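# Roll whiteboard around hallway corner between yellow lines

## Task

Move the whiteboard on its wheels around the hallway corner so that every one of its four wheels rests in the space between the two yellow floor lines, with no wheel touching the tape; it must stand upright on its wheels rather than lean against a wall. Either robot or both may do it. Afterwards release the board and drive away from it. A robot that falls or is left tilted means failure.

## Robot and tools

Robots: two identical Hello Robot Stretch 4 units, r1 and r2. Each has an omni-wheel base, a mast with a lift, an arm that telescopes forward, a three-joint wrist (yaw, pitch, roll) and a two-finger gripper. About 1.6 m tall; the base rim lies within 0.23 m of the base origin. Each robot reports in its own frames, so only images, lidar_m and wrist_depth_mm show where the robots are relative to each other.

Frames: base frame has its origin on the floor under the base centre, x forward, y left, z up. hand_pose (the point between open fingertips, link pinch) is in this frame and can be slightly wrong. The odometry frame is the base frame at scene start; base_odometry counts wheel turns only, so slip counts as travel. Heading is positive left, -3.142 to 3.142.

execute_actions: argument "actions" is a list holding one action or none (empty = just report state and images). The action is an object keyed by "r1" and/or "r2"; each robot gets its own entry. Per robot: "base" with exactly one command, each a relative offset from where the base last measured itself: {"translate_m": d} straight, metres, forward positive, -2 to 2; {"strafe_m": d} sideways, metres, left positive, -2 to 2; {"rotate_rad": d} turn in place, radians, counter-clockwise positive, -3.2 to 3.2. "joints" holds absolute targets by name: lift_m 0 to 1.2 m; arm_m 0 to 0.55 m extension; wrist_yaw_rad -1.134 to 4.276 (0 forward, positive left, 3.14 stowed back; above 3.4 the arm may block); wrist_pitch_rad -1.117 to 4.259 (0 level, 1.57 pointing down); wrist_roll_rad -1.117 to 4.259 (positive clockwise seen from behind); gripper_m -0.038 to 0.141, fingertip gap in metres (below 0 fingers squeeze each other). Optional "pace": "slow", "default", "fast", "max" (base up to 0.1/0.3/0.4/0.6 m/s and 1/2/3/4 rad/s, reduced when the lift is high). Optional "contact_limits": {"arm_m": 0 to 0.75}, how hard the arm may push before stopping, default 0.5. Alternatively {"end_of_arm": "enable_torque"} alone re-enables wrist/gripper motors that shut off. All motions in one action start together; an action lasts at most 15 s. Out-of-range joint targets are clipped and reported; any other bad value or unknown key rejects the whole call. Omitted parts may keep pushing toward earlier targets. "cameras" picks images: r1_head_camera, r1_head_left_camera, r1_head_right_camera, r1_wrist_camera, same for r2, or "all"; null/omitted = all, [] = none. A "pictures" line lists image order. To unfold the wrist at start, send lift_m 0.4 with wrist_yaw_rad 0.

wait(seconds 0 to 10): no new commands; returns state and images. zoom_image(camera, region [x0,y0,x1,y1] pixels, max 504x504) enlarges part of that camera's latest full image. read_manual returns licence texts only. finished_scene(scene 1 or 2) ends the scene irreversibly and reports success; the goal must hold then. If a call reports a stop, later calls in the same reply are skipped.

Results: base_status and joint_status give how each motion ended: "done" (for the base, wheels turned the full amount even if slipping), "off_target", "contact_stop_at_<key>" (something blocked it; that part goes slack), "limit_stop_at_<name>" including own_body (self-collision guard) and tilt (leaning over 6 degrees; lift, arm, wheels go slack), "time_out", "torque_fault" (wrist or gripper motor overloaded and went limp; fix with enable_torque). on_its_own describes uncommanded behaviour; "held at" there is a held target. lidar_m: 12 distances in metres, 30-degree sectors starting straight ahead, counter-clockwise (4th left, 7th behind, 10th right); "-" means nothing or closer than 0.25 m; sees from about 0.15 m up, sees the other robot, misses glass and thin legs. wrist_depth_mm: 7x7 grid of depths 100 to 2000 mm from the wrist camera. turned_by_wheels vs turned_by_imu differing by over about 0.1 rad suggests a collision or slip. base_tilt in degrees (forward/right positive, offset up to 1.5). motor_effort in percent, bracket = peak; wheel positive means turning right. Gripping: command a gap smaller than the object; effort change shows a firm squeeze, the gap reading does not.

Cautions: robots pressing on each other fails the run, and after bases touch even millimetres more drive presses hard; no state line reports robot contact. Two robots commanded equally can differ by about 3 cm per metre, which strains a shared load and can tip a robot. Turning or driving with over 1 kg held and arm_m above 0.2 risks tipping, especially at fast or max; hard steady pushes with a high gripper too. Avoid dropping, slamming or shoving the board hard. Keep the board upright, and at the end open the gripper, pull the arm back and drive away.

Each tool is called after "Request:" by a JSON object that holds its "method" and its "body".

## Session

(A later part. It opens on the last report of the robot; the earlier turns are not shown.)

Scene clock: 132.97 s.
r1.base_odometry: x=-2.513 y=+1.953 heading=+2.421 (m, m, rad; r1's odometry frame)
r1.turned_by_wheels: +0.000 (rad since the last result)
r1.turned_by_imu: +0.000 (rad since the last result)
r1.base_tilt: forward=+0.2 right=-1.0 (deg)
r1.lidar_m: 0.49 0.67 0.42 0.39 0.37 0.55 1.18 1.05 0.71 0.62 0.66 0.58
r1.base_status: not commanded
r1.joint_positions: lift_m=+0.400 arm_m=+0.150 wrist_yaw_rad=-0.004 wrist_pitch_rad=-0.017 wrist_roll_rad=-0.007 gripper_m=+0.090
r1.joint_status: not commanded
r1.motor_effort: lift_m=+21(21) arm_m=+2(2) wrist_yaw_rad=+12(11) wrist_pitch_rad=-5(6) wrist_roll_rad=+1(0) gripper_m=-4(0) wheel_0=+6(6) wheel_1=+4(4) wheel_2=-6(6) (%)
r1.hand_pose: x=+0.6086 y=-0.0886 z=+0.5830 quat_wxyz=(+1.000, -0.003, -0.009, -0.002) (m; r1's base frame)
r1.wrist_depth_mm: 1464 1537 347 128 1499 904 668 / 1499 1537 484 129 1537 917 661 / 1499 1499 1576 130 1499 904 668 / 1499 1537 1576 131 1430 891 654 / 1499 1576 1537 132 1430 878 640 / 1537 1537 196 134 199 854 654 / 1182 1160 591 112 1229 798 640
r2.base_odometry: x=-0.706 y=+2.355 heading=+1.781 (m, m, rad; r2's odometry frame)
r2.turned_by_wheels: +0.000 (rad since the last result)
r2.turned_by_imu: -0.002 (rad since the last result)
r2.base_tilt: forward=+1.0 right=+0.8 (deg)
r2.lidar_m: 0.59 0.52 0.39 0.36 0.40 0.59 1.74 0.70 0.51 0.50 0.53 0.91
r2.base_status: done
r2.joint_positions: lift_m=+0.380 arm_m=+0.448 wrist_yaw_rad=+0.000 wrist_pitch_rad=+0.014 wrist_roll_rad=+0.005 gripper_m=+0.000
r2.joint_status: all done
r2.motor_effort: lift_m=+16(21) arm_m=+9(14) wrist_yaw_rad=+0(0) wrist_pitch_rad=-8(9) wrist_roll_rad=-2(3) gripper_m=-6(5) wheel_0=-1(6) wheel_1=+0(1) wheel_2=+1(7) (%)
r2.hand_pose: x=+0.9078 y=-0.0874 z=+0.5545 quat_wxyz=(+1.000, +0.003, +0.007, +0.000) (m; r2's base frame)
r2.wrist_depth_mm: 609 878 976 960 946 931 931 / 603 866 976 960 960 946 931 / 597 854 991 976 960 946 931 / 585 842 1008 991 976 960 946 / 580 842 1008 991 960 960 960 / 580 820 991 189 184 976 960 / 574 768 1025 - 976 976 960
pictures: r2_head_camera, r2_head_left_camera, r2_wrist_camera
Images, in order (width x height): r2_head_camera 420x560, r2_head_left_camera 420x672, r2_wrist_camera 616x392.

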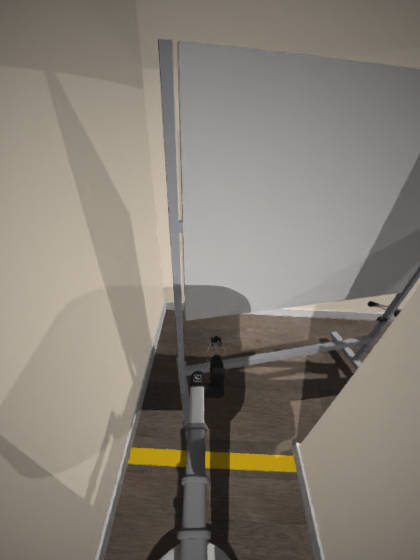

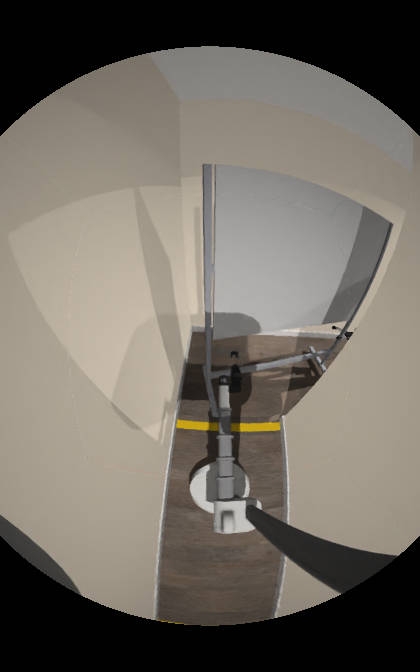

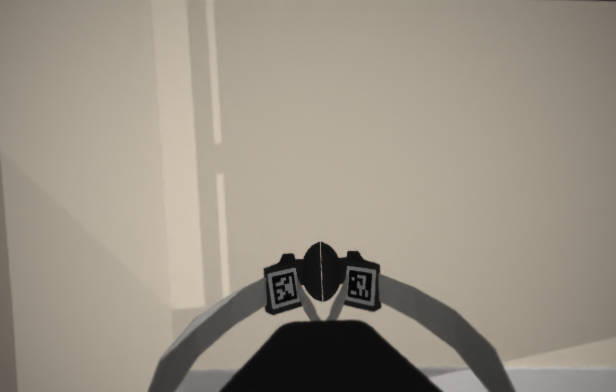

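Request:
{"method": "execute_actions", "body": {"actions": [{"r2":{"base":{"strafe_m":-0.08},"pace":"slow"}}], "cameras": []}}

Request:
{"method": "execute_actions", "body": {"actions": [{"r2":{"base":{"translate_m":0.2},"joints":{"arm_m":0.53,"wrist_yaw_rad":0.9},"pace":"slow"}}], "cameras": ["r2_head_camera","r2_wrist_camera","r2_head_left_camera"]}}

Scene clock: 151.50 s.
r1.base_odometry: x=-2.513 y=+1.953 heading=+2.421 (m, m, rad; r1's odometry frame)
r1.turned_by_wheels: +0.000 (rad since the last result)
r1.turned_by_imu: +0.000 (rad since the last result)
r1.base_tilt: forward=+0.3 right=-0.9 (deg)
r1.lidar_m: 0.49 0.65 0.43 0.39 0.41 0.54 1.19 1.04 0.70 0.64 0.66 0.57
r1.base_status: not commanded
r1.joint_positions: lift_m=+0.400 arm_m=+0.150 wrist_yaw_rad=-0.004 wrist_pitch_rad=-0.017 wrist_roll_rad=-0.007 gripper_m=+0.090
r1.joint_status: not commanded
r1.motor_effort: lift_m=+21(21) arm_m=+2(2) wrist_yaw_rad=+11(13) wrist_pitch_rad=-6(6) wrist_roll_rad=+0(0) gripper_m=-1(2) wheel_0=+5(5) wheel_1=+4(4) wheel_2=-6(6) (%)
r1.hand_pose: x=+0.6086 y=-0.0886 z=+0.5830 quat_wxyz=(+1.000, -0.003, -0.009, -0.002) (m; r1's base frame)
r1.wrist_depth_mm: 1464 1499 345 127 1499 904 676 / 1499 1499 484 129 1499 904 661 / 1499 1537 1537 130 1464 878 654 / 1499 1537 1576 131 1430 891 654 / 1499 1537 1576 132 1464 878 647 / 1499 1537 196 134 198 866 654 / 1205 1160 597 112 1205 809 647
r2.base_odometry: x=-0.628 y=+2.371 heading=+1.781 (m, m, rad; r2's odometry frame)
r2.turned_by_wheels: +0.000 (rad since the last result)
r2.turned_by_imu: -0.001 (rad since the last result)
r2.base_tilt: forward=+1.0 right=+0.8 (deg)
r2.lidar_m: 0.59 0.62 0.46 0.44 0.50 0.72 1.47 0.60 0.42 0.41 0.44 0.65
r2.base_status: done
r2.joint_positions: lift_m=+0.380 arm_m=+0.448 wrist_yaw_rad=+0.000 wrist_pitch_rad=+0.014 wrist_roll_rad=+0.005 gripper_m=+0.000
r2.joint_status: not commanded
r2.motor_effort: lift_m=+16(16) arm_m=+9(9) wrist_yaw_rad=+0(0) wrist_pitch_rad=-8(9) wrist_roll_rad=+0(1) gripper_m=-4(4) wheel_0=+1(4) wheel_1=+0(4) wheel_2=+0(2) (%)
r2.hand_pose: x=+0.9078 y=-0.0874 z=+0.5545 quat_wxyz=(+1.000, +0.003, +0.007, +0.000) (m; r2's base frame)
r2.wrist_depth_mm: 715 976 960 960 931 946 917 / 715 976 976 960 946 946 917 / 699 991 991 960 960 946 931 / 691 991 991 976 976 946 960 / 683 976 1008 976 976 976 931 / 683 976 1008 189 184 976 960 / 676 904 991 - 976 976 946
pictures: none
No camera images: the call's "cameras" was empty. Leave "cameras" out to get every camera's image.

Scene clock: 154.77 s.
r1.base_odometry: x=-2.513 y=+1.953 heading=+2.421 (m, m, rad; r1's odometry frame)
r1.turned_by_wheels: +0.000 (rad since the last result)
r1.turned_by_imu: +0.000 (rad since the last result)
r1.base_tilt: forward=+0.1 right=-1.0 (deg)
r1.lidar_m: 0.47 0.69 0.44 0.37 0.41 0.51 1.18 1.06 0.69 0.63 0.64 0.56
r1.base_status: not commanded
r1.joint_positions: lift_m=+0.400 arm_m=+0.150 wrist_yaw_rad=-0.004 wrist_pitch_rad=-0.017 wrist_roll_rad=-0.007 gripper_m=+0.090
r1.joint_status: not commanded
r1.motor_effort: lift_m=+21(21) arm_m=+2(2) wrist_yaw_rad=+13(11) wrist_pitch_rad=-7(6) wrist_roll_rad=+0(0) gripper_m=-4(3) wheel_0=+5(5) wheel_1=+4(4) wheel_2=-6(6) (%)
r1.hand_pose: x=+0.6086 y=-0.0886 z=+0.5830 quat_wxyz=(+1.000, -0.003, -0.009, -0.002) (m; r1's base frame)
r1.wrist_depth_mm: 1464 1499 347 128 1537 904 668 / 1499 1499 480 129 1499 917 661 / 1499 1499 1537 130 1464 891 647 / 1464 1576 1160 131 1464 891 654 / 1537 1537 1576 132 1430 878 647 / 1499 1499 196 134 199 866 654 / 1205 1160 585 113 1229 798 654
r2.base_odometry: x=-0.670 y=+2.567 heading=+1.781 (m, m, rad; r2's odometry frame)
r2.turned_by_wheels: +0.000 (rad since the last result)
r2.turned_by_imu: -0.001 (rad since the last result)
r2.base_tilt: forward=+1.1 right=+0.8 (deg)
r2.lidar_m: 0.39 0.40 0.44 0.44 0.48 0.71 1.53 0.63 0.44 0.42 0.45 0.72
r2.base_status: done
r2.joint_positions: lift_m=+0.380 arm_m=+0.528 wrist_yaw_rad=+0.900 wrist_pitch_rad=+0.014 wrist_roll_rad=+0.005 gripper_m=+0.000
r2.joint_status: all done
r2.motor_effort: lift_m=+16(16) arm_m=+9(7) wrist_yaw_rad=+1(7) wrist_pitch_rad=-9(8) wrist_roll_rad=-2(3) gripper_m=-4(5) wheel_0=+1(2) wheel_1=+0(4) wheel_2=-1(6) (%)
r2.hand_pose: x=+0.9471 y=+0.1716 z=+0.5545 quat_wxyz=(+0.900, -0.001, +0.007, +0.435) (m; r2's base frame)
r2.wrist_depth_mm: 357 402 459 535 647 661 559 / 355 402 459 535 647 661 569 / 357 402 459 535 640 676 569 / 357 402 459 539 640 676 574 / 359 399 455 500 654 691 580 / 359 402 433 189 184 668 580 / 357 397 452 - 691 654 580
pictures: r2_head_camera, r2_head_left_camera, r2_wrist_camera
Images, in order (width x height): r2_head_camera 420x560, r2_head_left_camera 420x672, r2_wrist_camera 616x392.

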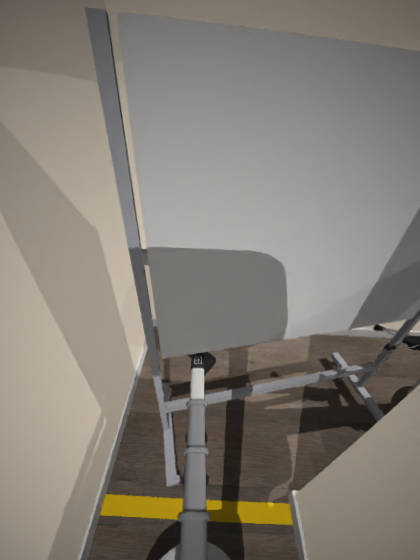

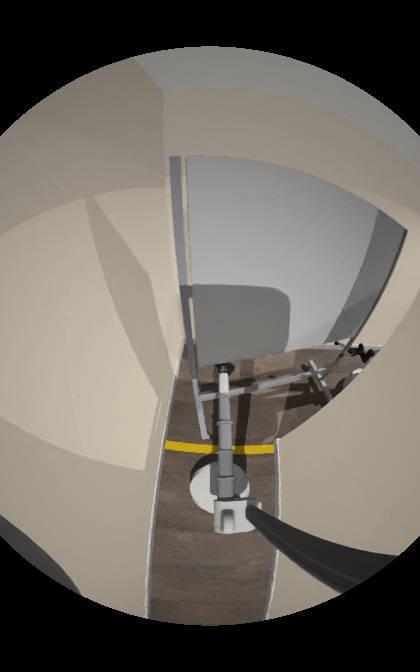

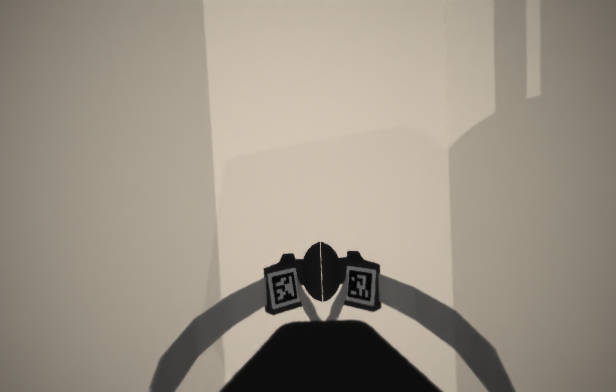

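Request:
{"method": "execute_actions", "body": {"actions": [{"r2":{"base":{"strafe_m":0.05},"joints":{"wrist_yaw_rad":1.65},"pace":"slow"},"r1":{"joints":{"gripper_m":0.13}}}], "cameras": ["r2_wrist_camera"]}}

Request:
{"method": "execute_actions", "body": {"actions": [{"r2":{"base":{"translate_m":-0.35},"pace":"slow"}}], "cameras": ["r1_head_camera","r1_wrist_camera","r2_head_camera"]}}

Scene clock: 173.57 s.
r1.base_odometry: x=-2.513 y=+1.953 heading=+2.421 (m, m, rad; r1's odometry frame)
r1.turned_by_wheels: +0.000 (rad since the last result)
r1.turned_by_imu: +0.000 (rad since the last result)
r1.base_tilt: forward=+0.2 right=-1.1 (deg)
r1.lidar_m: 0.48 0.69 0.42 0.40 0.41 0.53 1.15 1.05 0.69 0.60 0.64 0.58
r1.base_status: not commanded
r1.joint_positions: lift_m=+0.400 arm_m=+0.150 wrist_yaw_rad=-0.004 wrist_pitch_rad=-0.017 wrist_roll_rad=-0.007 gripper_m=+0.130
r1.joint_status: all done
r1.motor_effort: lift_m=+21(21) arm_m=+2(2) wrist_yaw_rad=+13(12) wrist_pitch_rad=-7(6) wrist_roll_rad=+0(0) gripper_m=-2(2) wheel_0=+5(5) wheel_1=+4(4) wheel_2=-6(6) (%)
r1.hand_pose: x=+0.6086 y=-0.0887 z=+0.5830 quat_wxyz=(+1.000, -0.003, -0.009, -0.002) (m; r1's base frame)
r1.wrist_depth_mm: 1499 1537 347 130 1499 904 668 / 1499 1499 492 131 1537 904 654 / 1464 1537 1537 132 1464 904 654 / 1537 1537 1576 134 1499 878 647 / 1499 1537 1576 135 1430 878 640 / 1499 1281 183 136 216 831 647 / 1182 1160 597 112 1205 809 654
r2.base_odometry: x=-0.719 y=+2.556 heading=+1.781 (m, m, rad; r2's odometry frame)
r2.turned_by_wheels: +0.000 (rad since the last result)
r2.turned_by_imu: +0.000 (rad since the last result)
r2.base_tilt: forward=+1.0 right=+0.8 (deg)
r2.lidar_m: 0.40 0.55 0.41 0.39 0.41 0.62 1.67 0.69 0.47 0.48 0.50 0.68
r2.base_status: done
r2.joint_positions: lift_m=+0.380 arm_m=+0.528 wrist_yaw_rad=+1.650 wrist_pitch_rad=+0.014 wrist_roll_rad=+0.005 gripper_m=+0.000
r2.joint_status: all done
r2.motor_effort: lift_m=+16(16) arm_m=+9(9) wrist_yaw_rad=+1(9) wrist_pitch_rad=-8(9) wrist_roll_rad=+0(2) gripper_m=-8(3) wheel_0=-2(6) wheel_1=+2(4) wheel_2=-1(1) (%)
r2.hand_pose: x=+0.7637 y=+0.2945 z=+0.5545 quat_wxyz=(+0.679, -0.003, +0.007, +0.734) (m; r2's base frame)
r2.wrist_depth_mm: 345 334 324 312 303 294 286 / 347 338 327 315 306 296 290 / 351 340 327 317 306 298 291 / 353 343 329 319 309 300 291 / 357 343 332 319 309 301 294 / 359 347 332 189 184 301 296 / 364 349 336 - 314 303 298
pictures: r2_wrist_camera
Images, in order (width x height): r2_wrist_camera 616x392.

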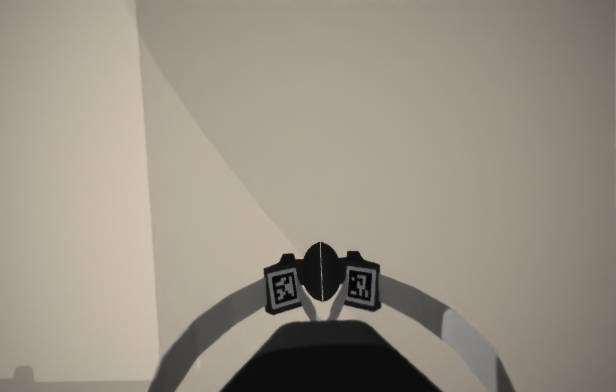

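Scene clock: 178.37 s.
r1.base_odometry: x=-2.513 y=+1.953 heading=+2.421 (m, m, rad; r1's odometry frame)
r1.turned_by_wheels: +0.000 (rad since the last result)
r1.turned_by_imu: +0.000 (rad since the last result)
r1.base_tilt: forward=+0.3 right=-0.9 (deg)
r1.lidar_m: 0.48 0.67 0.43 0.39 0.41 0.51 1.16 1.07 0.70 0.63 0.65 0.67
r1.base_status: not commanded
r1.joint_positions: lift_m=+0.400 arm_m=+0.150 wrist_yaw_rad=+0.001 wrist_pitch_rad=-0.017 wrist_roll_rad=-0.007 gripper_m=+0.130
r1.joint_status: not commanded
r1.motor_effort: lift_m=+21(21) arm_m=+2(2) wrist_yaw_rad=-2(12) wrist_pitch_rad=-6(6) wrist_roll_rad=+0(0) gripper_m=-2(0) wheel_0=+5(5) wheel_1=+4(4) wheel_2=-3(6) (%)
r1.hand_pose: x=+0.6090 y=-0.0873 z=+0.5830 quat_wxyz=(+1.000, -0.003, -0.009, +0.000) (m; r1's base frame)
r1.wrist_depth_mm: 1464 525 266 180 1576 904 676 / 1499 634 384 182 1499 904 668 / 1499 1537 1576 185 1499 904 661 / 1499 1537 1576 1618 1464 904 654 / 1499 1576 1618 1661 1464 891 647 / 1537 741 186 186 1138 788 661 / 1160 1078 1229 113 1229 831 661
r2.base_odometry: x=-0.646 y=+2.214 heading=+1.780 (m, m, rad; r2's odometry frame)
r2.turned_by_wheels: +0.000 (rad since the last result)
r2.turned_by_imu: +0.000 (rad since the last result)
r2.base_tilt: forward=+1.0 right=+0.8 (deg)
r2.lidar_m: 0.51 0.57 0.41 0.40 0.45 0.66 1.62 0.67 0.48 0.45 0.49 0.72
r2.base_status: done
r2.joint_positions: lift_m=+0.380 arm_m=+0.529 wrist_yaw_rad=+1.648 wrist_pitch_rad=+0.014 wrist_roll_rad=+0.005 gripper_m=+0.000
r2.joint_status: not commanded
r2.motor_effort: lift_m=+16(17) arm_m=+6(9) wrist_yaw_rad=+7(21) wrist_pitch_rad=-9(10) wrist_roll_rad=-3(1) gripper_m=-2(3) wheel_0=-2(6) wheel_1=-3(6) wheel_2=+1(3) (%)
r2.hand_pose: x=+0.7649 y=+0.2943 z=+0.5544 quat_wxyz=(+0.679, -0.003, +0.007, +0.734) (m; r2's base frame)
r2.wrist_depth_mm: 366 353 342 330 320 310 301 / 366 353 342 332 322 312 304 / 370 355 345 336 325 314 307 / 370 362 347 338 327 315 309 / 375 364 351 334 327 319 309 / 377 366 349 189 184 319 312 / 379 370 355 - 330 320 315
pictures: r1_head_camera, r1_wrist_camera, r2_head_camera
Images, in order (width x height): r1_head_camera 420x560, r1_wrist_camera 616x392, r2_head_camera 420x560.

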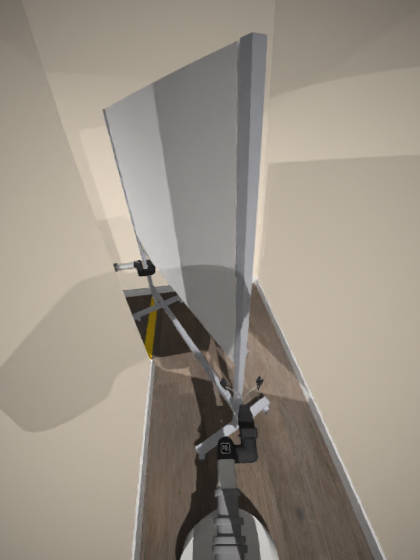

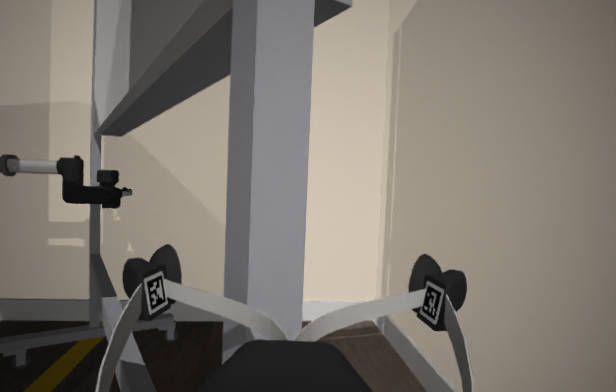

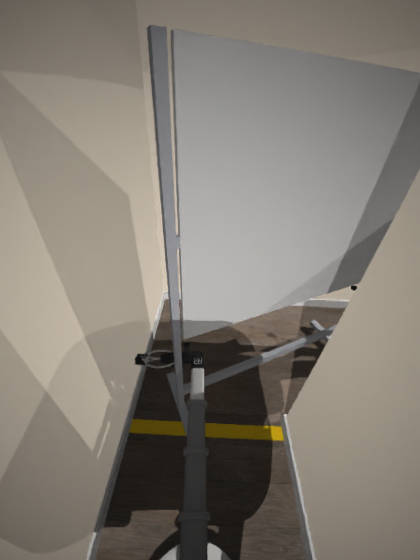

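Request:
{"method": "execute_actions", "body": {"actions": [{"r2":{"base":{"translate_m":-0.3},"pace":"slow"},"r1":{"base":{"strafe_m":0.06},"joints":{"arm_m":0.33},"pace":"slow"}}], "cameras": ["r1_head_camera","r1_wrist_camera","r2_head_camera"]}}

Scene clock: 188.17 s.
r1.base_odometry: x=-2.553 y=+1.908 heading=+2.420 (m, m, rad; r1's odometry frame)
r1.turned_by_wheels: +0.000 (rad since the last result)
r1.turned_by_imu: +0.000 (rad since the last result)
r1.base_tilt: forward=+0.2 right=-1.1 (deg)
r1.lidar_m: 0.67 0.58 0.37 0.33 0.34 0.47 1.00 1.18 0.77 0.70 0.70 0.94
r1.base_status: done
r1.joint_positions: lift_m=+0.400 arm_m=+0.329 wrist_yaw_rad=+0.000 wrist_pitch_rad=-0.017 wrist_roll_rad=-0.007 gripper_m=+0.130
r1.joint_status: all done
r1.motor_effort: lift_m=+21(21) arm_m=+5(11) wrist_yaw_rad=-2(40) wrist_pitch_rad=-7(7) wrist_roll_rad=+0(0) gripper_m=-2(4) wheel_0=-4(12) wheel_1=+3(6) wheel_2=-2(3) (%)
r1.hand_pose: x=+0.7884 y=-0.0873 z=+0.5829 quat_wxyz=(+1.000, -0.003, -0.008, +0.000) (m; r1's base frame)
r1.wrist_depth_mm: 392 303 258 162 1464 991 715 / 508 1366 1366 163 1464 976 707 / 1336 1366 1397 165 1464 976 707 / 1336 1366 1397 167 1499 960 699 / 1366 1397 1397 170 1499 960 699 / 1366 1366 177 167 1205 854 699 / 1138 1205 1160 113 1281 891 699
r2.base_odometry: x=-0.583 y=+1.921 heading=+1.780 (m, m, rad; r2's odometry frame)
r2.turned_by_wheels: +0.000 (rad since the last result)
r2.turned_by_imu: +0.000 (rad since the last result)
r2.base_tilt: forward=+1.1 right=+0.8 (deg)
r2.lidar_m: 0.54 0.61 0.44 0.42 0.44 0.65 2.33 0.65 0.47 0.44 0.48 0.70
r2.base_status: done
r2.joint_positions: lift_m=+0.380 arm_m=+0.529 wrist_yaw_rad=+1.647 wrist_pitch_rad=+0.014 wrist_roll_rad=+0.005 gripper_m=+0.000
r2.joint_status: not commanded
r2.motor_effort: lift_m=+16(16) arm_m=+6(5) wrist_yaw_rad=+8(15) wrist_pitch_rad=-9(9) wrist_roll_rad=+1(1) gripper_m=-5(7) wheel_0=-3(6) wheel_1=-2(5) wheel_2=+1(8) (%)
r2.hand_pose: x=+0.7651 y=+0.2943 z=+0.5544 quat_wxyz=(+0.680, -0.003, +0.007, +0.734) (m; r2's base frame)
r2.wrist_depth_mm: 379 368 355 345 334 324 317 / 382 370 357 345 336 325 319 / 384 373 359 349 340 329 320 / 387 375 362 353 342 330 322 / 389 379 366 349 342 332 324 / 394 382 366 189 184 334 325 / 397 384 373 - 343 334 329
pictures: r1_head_camera, r1_wrist_camera, r2_head_camera
Images, in order (width x height): r1_head_camera 420x560, r1_wrist_camera 616x392, r2_head_camera 420x560.

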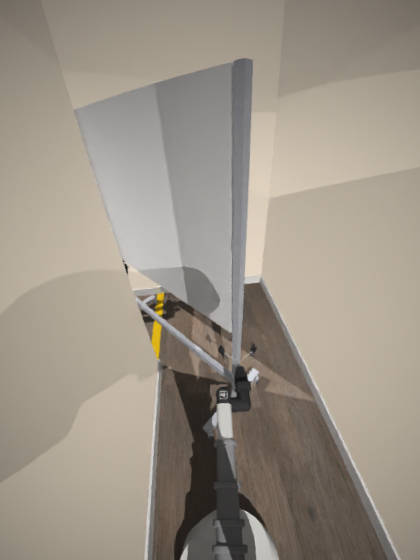

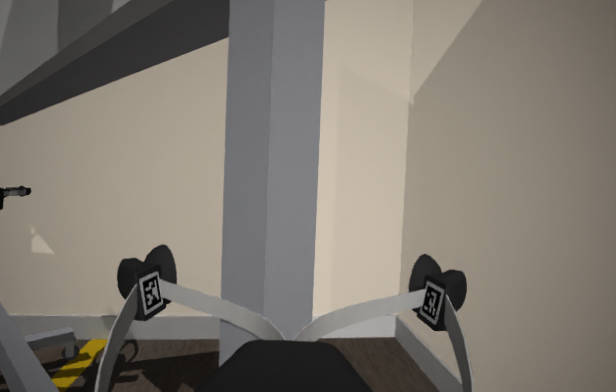

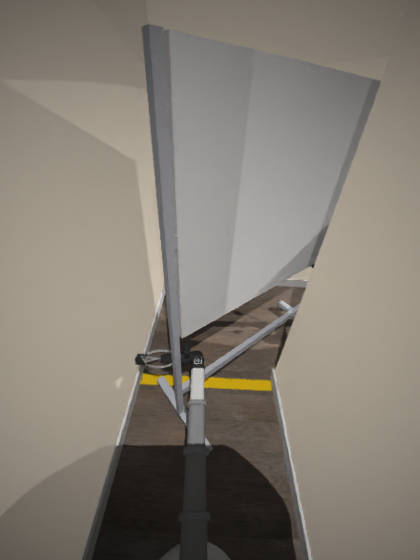

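Request:
{"method": "execute_actions", "body": {"actions": [{"r2":{"base":{"translate_m":-0.12},"pace":"slow"},"r1":{"base":{"translate_m":0.2},"joints":{"arm_m":0.53},"pace":"slow"}}], "cameras": ["r1_head_camera","r1_wrist_camera","r2_head_camera"]}}

Scene clock: 199.70 s.
r1.base_odometry: x=-2.703 y=+2.040 heading=+2.420 (m, m, rad; r1's odometry frame)
r1.turned_by_wheels: +0.000 (rad since the last result)
r1.turned_by_imu: -0.001 (rad since the last result)
r1.base_tilt: forward=+0.1 right=-1.0 (deg)
r1.lidar_m: 0.68 0.62 0.39 0.35 0.34 0.48 1.08 1.11 0.74 0.67 0.69 0.89
r1.base_status: done
r1.joint_positions: lift_m=+0.400 arm_m=+0.529 wrist_yaw_rad=-0.004 wrist_pitch_rad=-0.017 wrist_roll_rad=-0.007 gripper_m=+0.130
r1.joint_status: all done
r1.motor_effort: lift_m=+21(21) arm_m=+7(8) wrist_yaw_rad=+11(27) wrist_pitch_rad=-8(7) wrist_roll_rad=+1(0) gripper_m=+1(0) wheel_0=+4(8) wheel_1=+3(7) wheel_2=-8(13) (%)
r1.hand_pose: x=+0.9878 y=-0.0886 z=+0.5829 quat_wxyz=(+1.000, -0.004, -0.008, -0.002) (m; r1's base frame)
r1.wrist_depth_mm: 309 991 1008 131 1078 891 654 / 976 991 1025 133 1078 878 661 / 976 991 1025 134 1078 891 640 / 960 1008 1042 135 1078 878 640 / 976 991 1025 135 1118 820 634 / 991 1008 167 136 1098 741 647 / 991 1025 1042 112 1098 798 634
r2.base_odometry: x=-0.559 y=+1.803 heading=+1.780 (m, m, rad; r2's odometry frame)
r2.turned_by_wheels: +0.000 (rad since the last result)
r2.turned_by_imu: -0.001 (rad since the last result)
r2.base_tilt: forward=+1.0 right=+0.8 (deg)
r2.lidar_m: 0.52 0.58 0.46 0.42 0.46 0.67 2.40 0.61 0.44 0.44 0.48 0.70
r2.base_status: done
r2.joint_positions: lift_m=+0.380 arm_m=+0.529 wrist_yaw_rad=+1.650 wrist_pitch_rad=+0.014 wrist_roll_rad=+0.005 gripper_m=+0.000
r2.joint_status: not commanded
r2.motor_effort: lift_m=+16(16) arm_m=+5(6) wrist_yaw_rad=+1(9) wrist_pitch_rad=-9(9) wrist_roll_rad=-1(1) gripper_m=-3(2) wheel_0=-1(5) wheel_1=-2(1) wheel_2=+0(5) (%)
r2.hand_pose: x=+0.7643 y=+0.2945 z=+0.5544 quat_wxyz=(+0.679, -0.003, +0.007, +0.734) (m; r2's base frame)
r2.wrist_depth_mm: 387 375 359 349 340 329 320 / 389 375 364 353 342 330 322 / 389 379 366 355 343 332 324 / 392 382 370 357 345 336 327 / 397 384 373 355 345 338 329 / 397 389 368 189 184 338 330 / 402 392 377 - 351 340 334
pictures: r1_head_camera, r1_wrist_camera, r2_head_camera
Images, in order (width x height): r1_head_camera 420x560, r1_wrist_camera 616x392, r2_head_camera 420x560.

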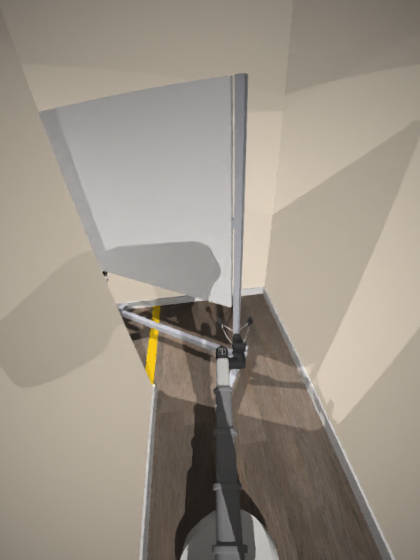

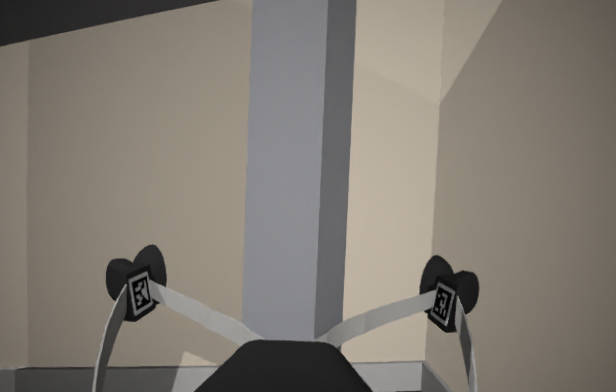

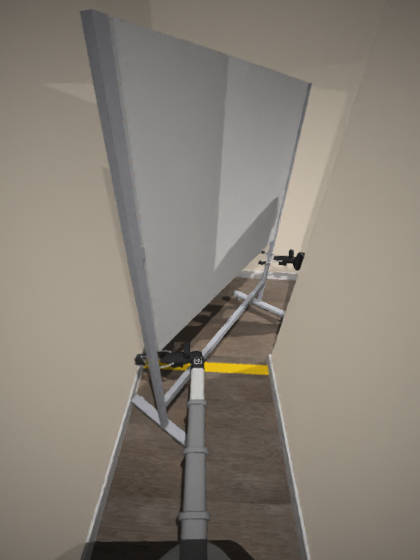

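Request:
{"method": "execute_actions", "body": {"actions": [{"r2":{"base":{"translate_m":-0.4},"pace":"slow"},"r1":{"base":{"translate_m":0.35},"pace":"slow"}}], "cameras": ["r1_head_camera","r1_wrist_camera","r2_head_camera"]}}

Scene clock: 211.13 s.
r1.base_odometry: x=-2.960 y=+2.255 heading=+2.548 (m, m, rad; r1's odometry frame)
r1.turned_by_wheels: +0.127 (rad since the last result)
r1.turned_by_imu: +0.131 (rad since the last result)
r1.base_tilt: forward=+0.1 right=-1.1 (deg)
r1.lidar_m: 0.83 0.55 0.41 0.40 0.41 0.61 1.84 0.93 0.66 0.64 0.65 0.95
r1.base_status: translate_m contact_stop (by the wheels' count: +0.336 of +0.350)
r1.joint_positions: lift_m=+0.400 arm_m=+0.529 wrist_yaw_rad=+0.005 wrist_pitch_rad=-0.017 wrist_roll_rad=-0.007 gripper_m=+0.130
r1.joint_status: not commanded
r1.on_its_own: the wheels are slack since a contact_stop
r1.motor_effort: lift_m=+21(21) arm_m=+3(7) wrist_yaw_rad=-13(99) wrist_pitch_rad=-7(8) wrist_roll_rad=-1(1) gripper_m=-2(12) wheel_0=+0(35) wheel_1=+0(22) wheel_2=+0(22) (%)
r1.hand_pose: x=+0.9891 y=-0.0860 z=+0.5830 quat_wxyz=(+1.000, -0.003, -0.009, +0.002) (m; r1's base frame)
r1.wrist_depth_mm: 309 306 198 699 699 691 691 / 707 715 199 707 699 699 699 / 715 715 202 707 715 707 707 / 715 723 205 723 715 715 707 / 732 723 208 715 723 723 707 / 741 206 203 732 723 723 723 / 750 732 204 112 732 723 723
r2.base_odometry: x=-0.476 y=+1.412 heading=+1.779 (m, m, rad; r2's odometry frame)
r2.turned_by_wheels: -0.001 (rad since the last result)
r2.turned_by_imu: -0.029 (rad since the last result)
r2.base_tilt: forward=+1.1 right=+0.8 (deg)
r2.lidar_m: 0.62 0.65 0.44 0.44 0.45 0.68 2.04 0.63 0.43 0.43 0.46 0.67
r2.base_status: done
r2.joint_positions: lift_m=+0.380 arm_m=+0.530 wrist_yaw_rad=+1.639 wrist_pitch_rad=+0.014 wrist_roll_rad=+0.005 gripper_m=+0.000
r2.joint_status: not commanded
r2.on_its_own: wrist_yaw_rad is at rest, and its effort (+32) is outside its rest range (-13 to +13)
r2.motor_effort: lift_m=+16(16) arm_m=-1(6) wrist_yaw_rad=+32(83) wrist_pitch_rad=-9(11) wrist_roll_rad=-1(0) gripper_m=-7(13) wheel_0=-9(21) wheel_1=-6(19) wheel_2=+0(4) (%)
r2.hand_pose: x=+0.7687 y=+0.2938 z=+0.5544 quat_wxyz=(+0.683, -0.003, +0.007, +0.731) (m; r2's base frame)
r2.wrist_depth_mm: - 109 392 382 373 366 362 / - 108 392 384 377 368 362 / - 107 394 387 379 370 364 / - 106 399 389 379 373 366 / 427 105 402 389 384 373 368 / 430 107 170 187 187 375 370 / 430 104 402 - 387 375 373
pictures: r1_head_camera, r1_wrist_camera, r2_head_camera
Images, in order (width x height): r1_head_camera 420x560, r1_wrist_camera 616x392, r2_head_camera 420x560.

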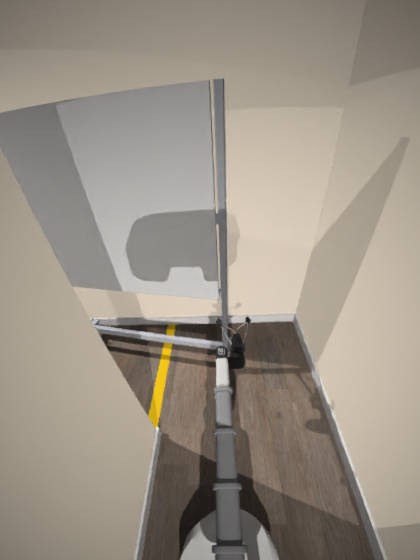

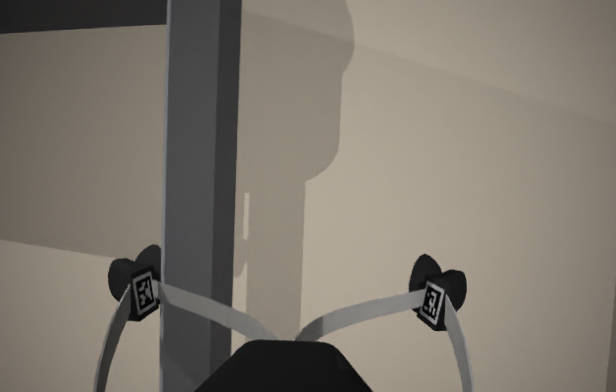

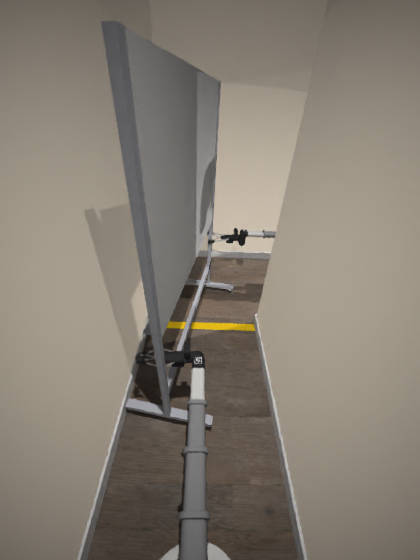

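Request:
{"method": "execute_actions", "body": {"actions": [{"r1":{"base":{"strafe_m":0.1},"pace":"slow"}}], "cameras": ["r1_wrist_camera"]}}

Request:
{"method": "execute_actions", "body": {"actions": [{"r1":{"joints":{"arm_m":0.15},"pace":"slow"}}], "cameras": ["r1_wrist_camera","r1_head_camera"]}}

Scene clock: 219.43 s.
r1.base_odometry: x=-3.016 y=+2.173 heading=+2.548 (m, m, rad; r1's odometry frame)
r1.turned_by_wheels: +0.000 (rad since the last result)
r1.turned_by_imu: +0.000 (rad since the last result)
r1.base_tilt: forward=+0.3 right=-1.0 (deg)
r1.lidar_m: 0.74 0.41 0.29 0.30 0.30 0.43 1.36 1.06 0.77 0.73 0.77 1.11
r1.base_status: done
r1.joint_positions: lift_m=+0.400 arm_m=+0.529 wrist_yaw_rad=+0.000 wrist_pitch_rad=-0.017 wrist_roll_rad=-0.007 gripper_m=+0.130
r1.joint_status: not commanded
r1.motor_effort: lift_m=+21(21) arm_m=+4(3) wrist_yaw_rad=-2(13) wrist_pitch_rad=-7(7) wrist_roll_rad=+0(1) gripper_m=-5(1) wheel_0=-4(8) wheel_1=+4(8) wheel_2=+1(4) (%)
r1.hand_pose: x=+0.9888 y=-0.0873 z=+0.5830 quat_wxyz=(+1.000, -0.003, -0.009, +0.000) (m; r1's base frame)
r1.wrist_depth_mm: 306 301 297 293 198 707 691 / 707 715 715 699 200 699 699 / 715 715 723 715 201 707 715 / 723 707 723 723 707 707 723 / 732 723 723 723 221 715 715 / 723 732 723 723 202 723 723 / 732 732 741 113 732 732 723
r2.base_odometry: x=-0.476 y=+1.412 heading=+1.779 (m, m, rad; r2's odometry frame)
r2.turned_by_wheels: +0.000 (rad since the last result)
r2.turned_by_imu: +0.000 (rad since the last result)
r2.base_tilt: forward=+1.1 right=+0.8 (deg)
r2.lidar_m: 0.65 0.62 0.46 0.43 0.46 0.67 2.03 0.61 0.46 0.42 0.45 0.63
r2.base_status: not commanded
r2.joint_positions: lift_m=+0.380 arm_m=+0.530 wrist_yaw_rad=+1.642 wrist_pitch_rad=+0.014 wrist_roll_rad=+0.005 gripper_m=+0.000
r2.joint_status: not commanded
r2.on_its_own: wrist_yaw_rad is at rest, and its effort (+24) is outside its rest range (-13 to +13)
r2.motor_effort: lift_m=+16(16) arm_m=-1(1) wrist_yaw_rad=+24(32) wrist_pitch_rad=-9(9) wrist_roll_rad=+0(1) gripper_m=-8(7) wheel_0=-8(9) wheel_1=-6(6) wheel_2=+0(0) (%)
r2.hand_pose: x=+0.7679 y=+0.2939 z=+0.5544 quat_wxyz=(+0.682, -0.003, +0.007, +0.732) (m; r2's base frame)
r2.wrist_depth_mm: - 108 389 382 373 364 357 / - 109 392 384 375 368 359 / - 108 394 387 377 370 362 / - 107 399 389 382 370 364 / - 107 399 389 382 375 366 / 427 106 172 190 186 377 368 / 433 104 404 - 384 377 373
pictures: r1_wrist_camera
Images, in order (width x height): r1_wrist_camera 616x392.

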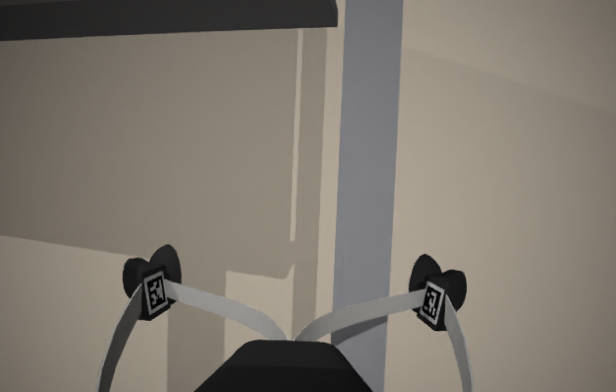

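Scene clock: 224.50 s.
r1.base_odometry: x=-3.016 y=+2.173 heading=+2.548 (m, m, rad; r1's odometry frame)
r1.turned_by_wheels: +0.000 (rad since the last result)
r1.turned_by_imu: +0.000 (rad since the last result)
r1.base_tilt: forward=+0.2 right=-1.1 (deg)
r1.lidar_m: 0.76 0.42 0.30 0.28 0.29 0.45 1.38 1.05 0.77 0.73 0.76 1.07
r1.base_status: not commanded
r1.joint_positions: lift_m=+0.400 arm_m=+0.151 wrist_yaw_rad=+0.000 wrist_pitch_rad=-0.017 wrist_roll_rad=-0.007 gripper_m=+0.130
r1.joint_status: all done
r1.motor_effort: lift_m=+21(21) arm_m=-5(9) wrist_yaw_rad=+0(1) wrist_pitch_rad=-7(7) wrist_roll_rad=+0(1) gripper_m=+0(1) wheel_0=-4(4) wheel_1=+4(4) wheel_2=+1(1) (%)
r1.hand_pose: x=+0.6103 y=-0.0874 z=+0.5830 quat_wxyz=(+1.000, -0.003, -0.009, +0.000) (m; r1's base frame)
r1.wrist_depth_mm: 661 634 603 580 1060 1060 1025 / 668 640 615 591 1060 1060 1008 / 1078 1098 1078 1098 1078 1078 1008 / 1098 1078 1078 1078 1098 1078 976 / 1098 1078 1098 1098 1078 1078 991 / 1118 661 1118 1078 1098 1098 976 / 1098 654 634 113 1118 1098 960
r2.base_odometry: x=-0.476 y=+1.412 heading=+1.779 (m, m, rad; r2's odometry frame)
r2.turned_by_wheels: +0.000 (rad since the last result)
r2.turned_by_imu: -0.001 (rad since the last result)
r2.base_tilt: forward=+1.1 right=+0.7 (deg)
r2.lidar_m: 0.65 0.63 0.44 0.43 0.47 0.67 2.02 0.61 0.45 0.43 0.45 0.66
r2.base_status: not commanded
r2.joint_positions: lift_m=+0.380 arm_m=+0.530 wrist_yaw_rad=+1.642 wrist_pitch_rad=+0.014 wrist_roll_rad=+0.005 gripper_m=+0.000
r2.joint_status: not commanded
r2.on_its_own: wrist_yaw_rad is at rest, and its effort (+24) is outside its rest range (-13 to +13)
r2.motor_effort: lift_m=+16(16) arm_m=-2(1) wrist_yaw_rad=+24(24) wrist_pitch_rad=-9(9) wrist_roll_rad=+2(0) gripper_m=-5(7) wheel_0=-9(8) wheel_1=-6(6) wheel_2=+0(0) (%)
r2.hand_pose: x=+0.7679 y=+0.2939 z=+0.5544 quat_wxyz=(+0.682, -0.003, +0.007, +0.732) (m; r2's base frame)
r2.wrist_depth_mm: - 108 392 382 373 366 357 / - 109 394 384 375 366 359 / - 108 397 387 379 370 362 / - 107 399 389 379 370 364 / - 107 402 389 382 373 366 / 427 106 173 191 186 375 370 / 433 104 402 - 384 377 370
pictures: r1_head_camera, r1_wrist_camera
Images, in order (width x height): r1_head_camera 420x560, r1_wrist_camera 616x392.

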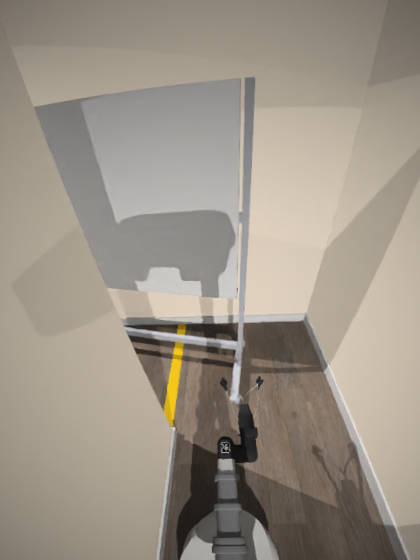

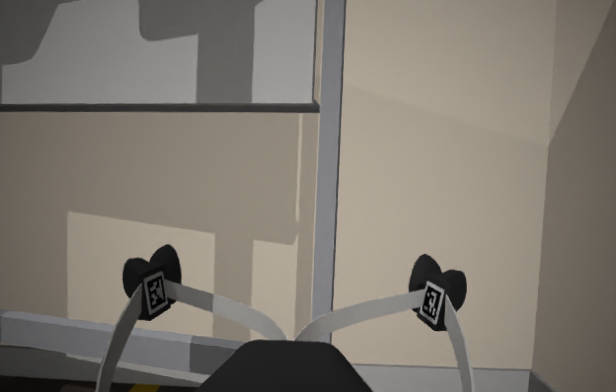

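Request:
{"method": "execute_actions", "body": {"actions": [{"r2":{"base":{"translate_m":-0.9},"pace":"slow"}}], "cameras": ["r2_head_camera","r2_head_left_camera"]}}

action 0: r2: "base": translate_m = -0.9 would last too long for one action: at the pace "slow" translate_m can be at most 0.766 in either direction: name a faster pace, or command the rest in another action

Request:
{"method": "execute_actions", "body": {"actions": [{"r2":{"base":{"translate_m":-0.75},"pace":"slow"}}], "cameras": ["r2_head_camera","r2_head_left_camera"]}}

Scene clock: 246.07 s.
r1.base_odometry: x=-3.016 y=+2.173 heading=+2.548 (m, m, rad; r1's odometry frame)
r1.turned_by_wheels: +0.000 (rad since the last result)
r1.turned_by_imu: +0.000 (rad since the last result)
r1.base_tilt: forward=+0.2 right=-1.0 (deg)
r1.lidar_m: 1.46 0.41 0.31 0.29 0.30 0.45 1.39 1.05 0.77 0.74 0.79 1.10
r1.base_status: not commanded
r1.joint_positions: lift_m=+0.400 arm_m=+0.151 wrist_yaw_rad=+0.000 wrist_pitch_rad=-0.017 wrist_roll_rad=-0.007 gripper_m=+0.130
r1.joint_status: not commanded
r1.motor_effort: lift_m=+21(21) arm_m=-5(5) wrist_yaw_rad=-1(1) wrist_pitch_rad=-6(6) wrist_roll_rad=-1(1) gripper_m=-1(0) wheel_0=-5(4) wheel_1=+4(4) wheel_2=+1(1) (%)
r1.hand_pose: x=+0.6103 y=-0.0874 z=+0.5830 quat_wxyz=(+1.000, -0.003, -0.009, +0.000) (m; r1's base frame)
r1.wrist_depth_mm: 1060 1060 1060 1060 1060 1042 1008 / 1098 1078 1078 1060 1060 1078 1025 / 1078 1098 1078 1098 1078 1060 1008 / 1078 1118 1078 1098 1078 1078 1008 / 1098 1098 1118 1098 1098 1098 991 / 1118 1118 1078 1098 1098 1098 976 / 1098 1098 1098 113 1118 1078 976
r2.base_odometry: x=-0.322 y=+0.678 heading=+1.778 (m, m, rad; r2's odometry frame)
r2.turned_by_wheels: -0.001 (rad since the last result)
r2.turned_by_imu: -0.005 (rad since the last result)
r2.base_tilt: forward=+1.1 right=+0.8 (deg)
r2.lidar_m: 0.68 0.63 0.47 0.44 0.47 0.68 1.34 1.41 1.06 0.42 0.44 0.65
r2.base_status: done
r2.joint_positions: lift_m=+0.380 arm_m=+0.530 wrist_yaw_rad=+1.642 wrist_pitch_rad=+0.014 wrist_roll_rad=+0.005 gripper_m=+0.000
r2.joint_status: not commanded
r2.on_its_own: wrist_yaw_rad is at rest, and its effort (+23) is outside its rest range (-13 to +13)
r2.motor_effort: lift_m=+16(17) arm_m=-1(1) wrist_yaw_rad=+23(33) wrist_pitch_rad=-9(9) wrist_roll_rad=+0(1) gripper_m=-6(8) wheel_0=-6(10) wheel_1=-6(9) wheel_2=+1(3) (%)
r2.hand_pose: x=+0.7678 y=+0.2940 z=+0.5545 quat_wxyz=(+0.681, -0.003, +0.007, +0.732) (m; r2's base frame)
r2.wrist_depth_mm: - 108 407 397 389 384 375 / - 107 413 402 392 384 377 / - 109 413 402 397 384 379 / - 107 415 404 397 389 382 / - 106 418 407 399 392 382 / 445 105 172 191 186 394 387 / 449 103 421 - 404 394 392
pictures: r2_head_camera, r2_head_left_camera
Images, in order (width x height): r2_head_camera 420x560, r2_head_left_camera 420x672.

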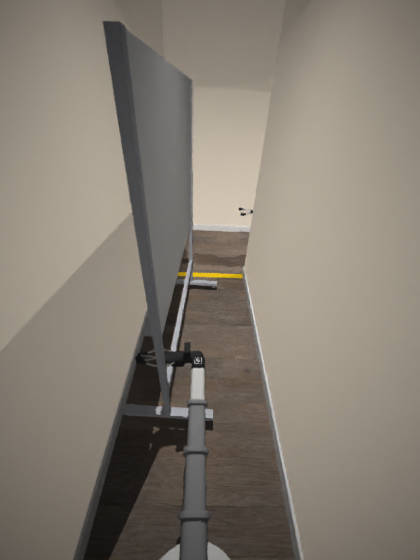

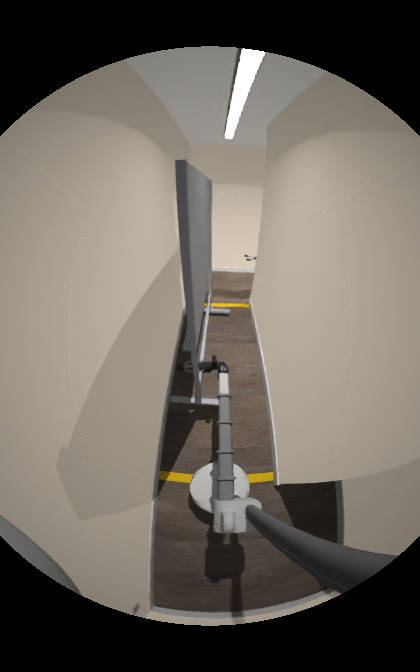

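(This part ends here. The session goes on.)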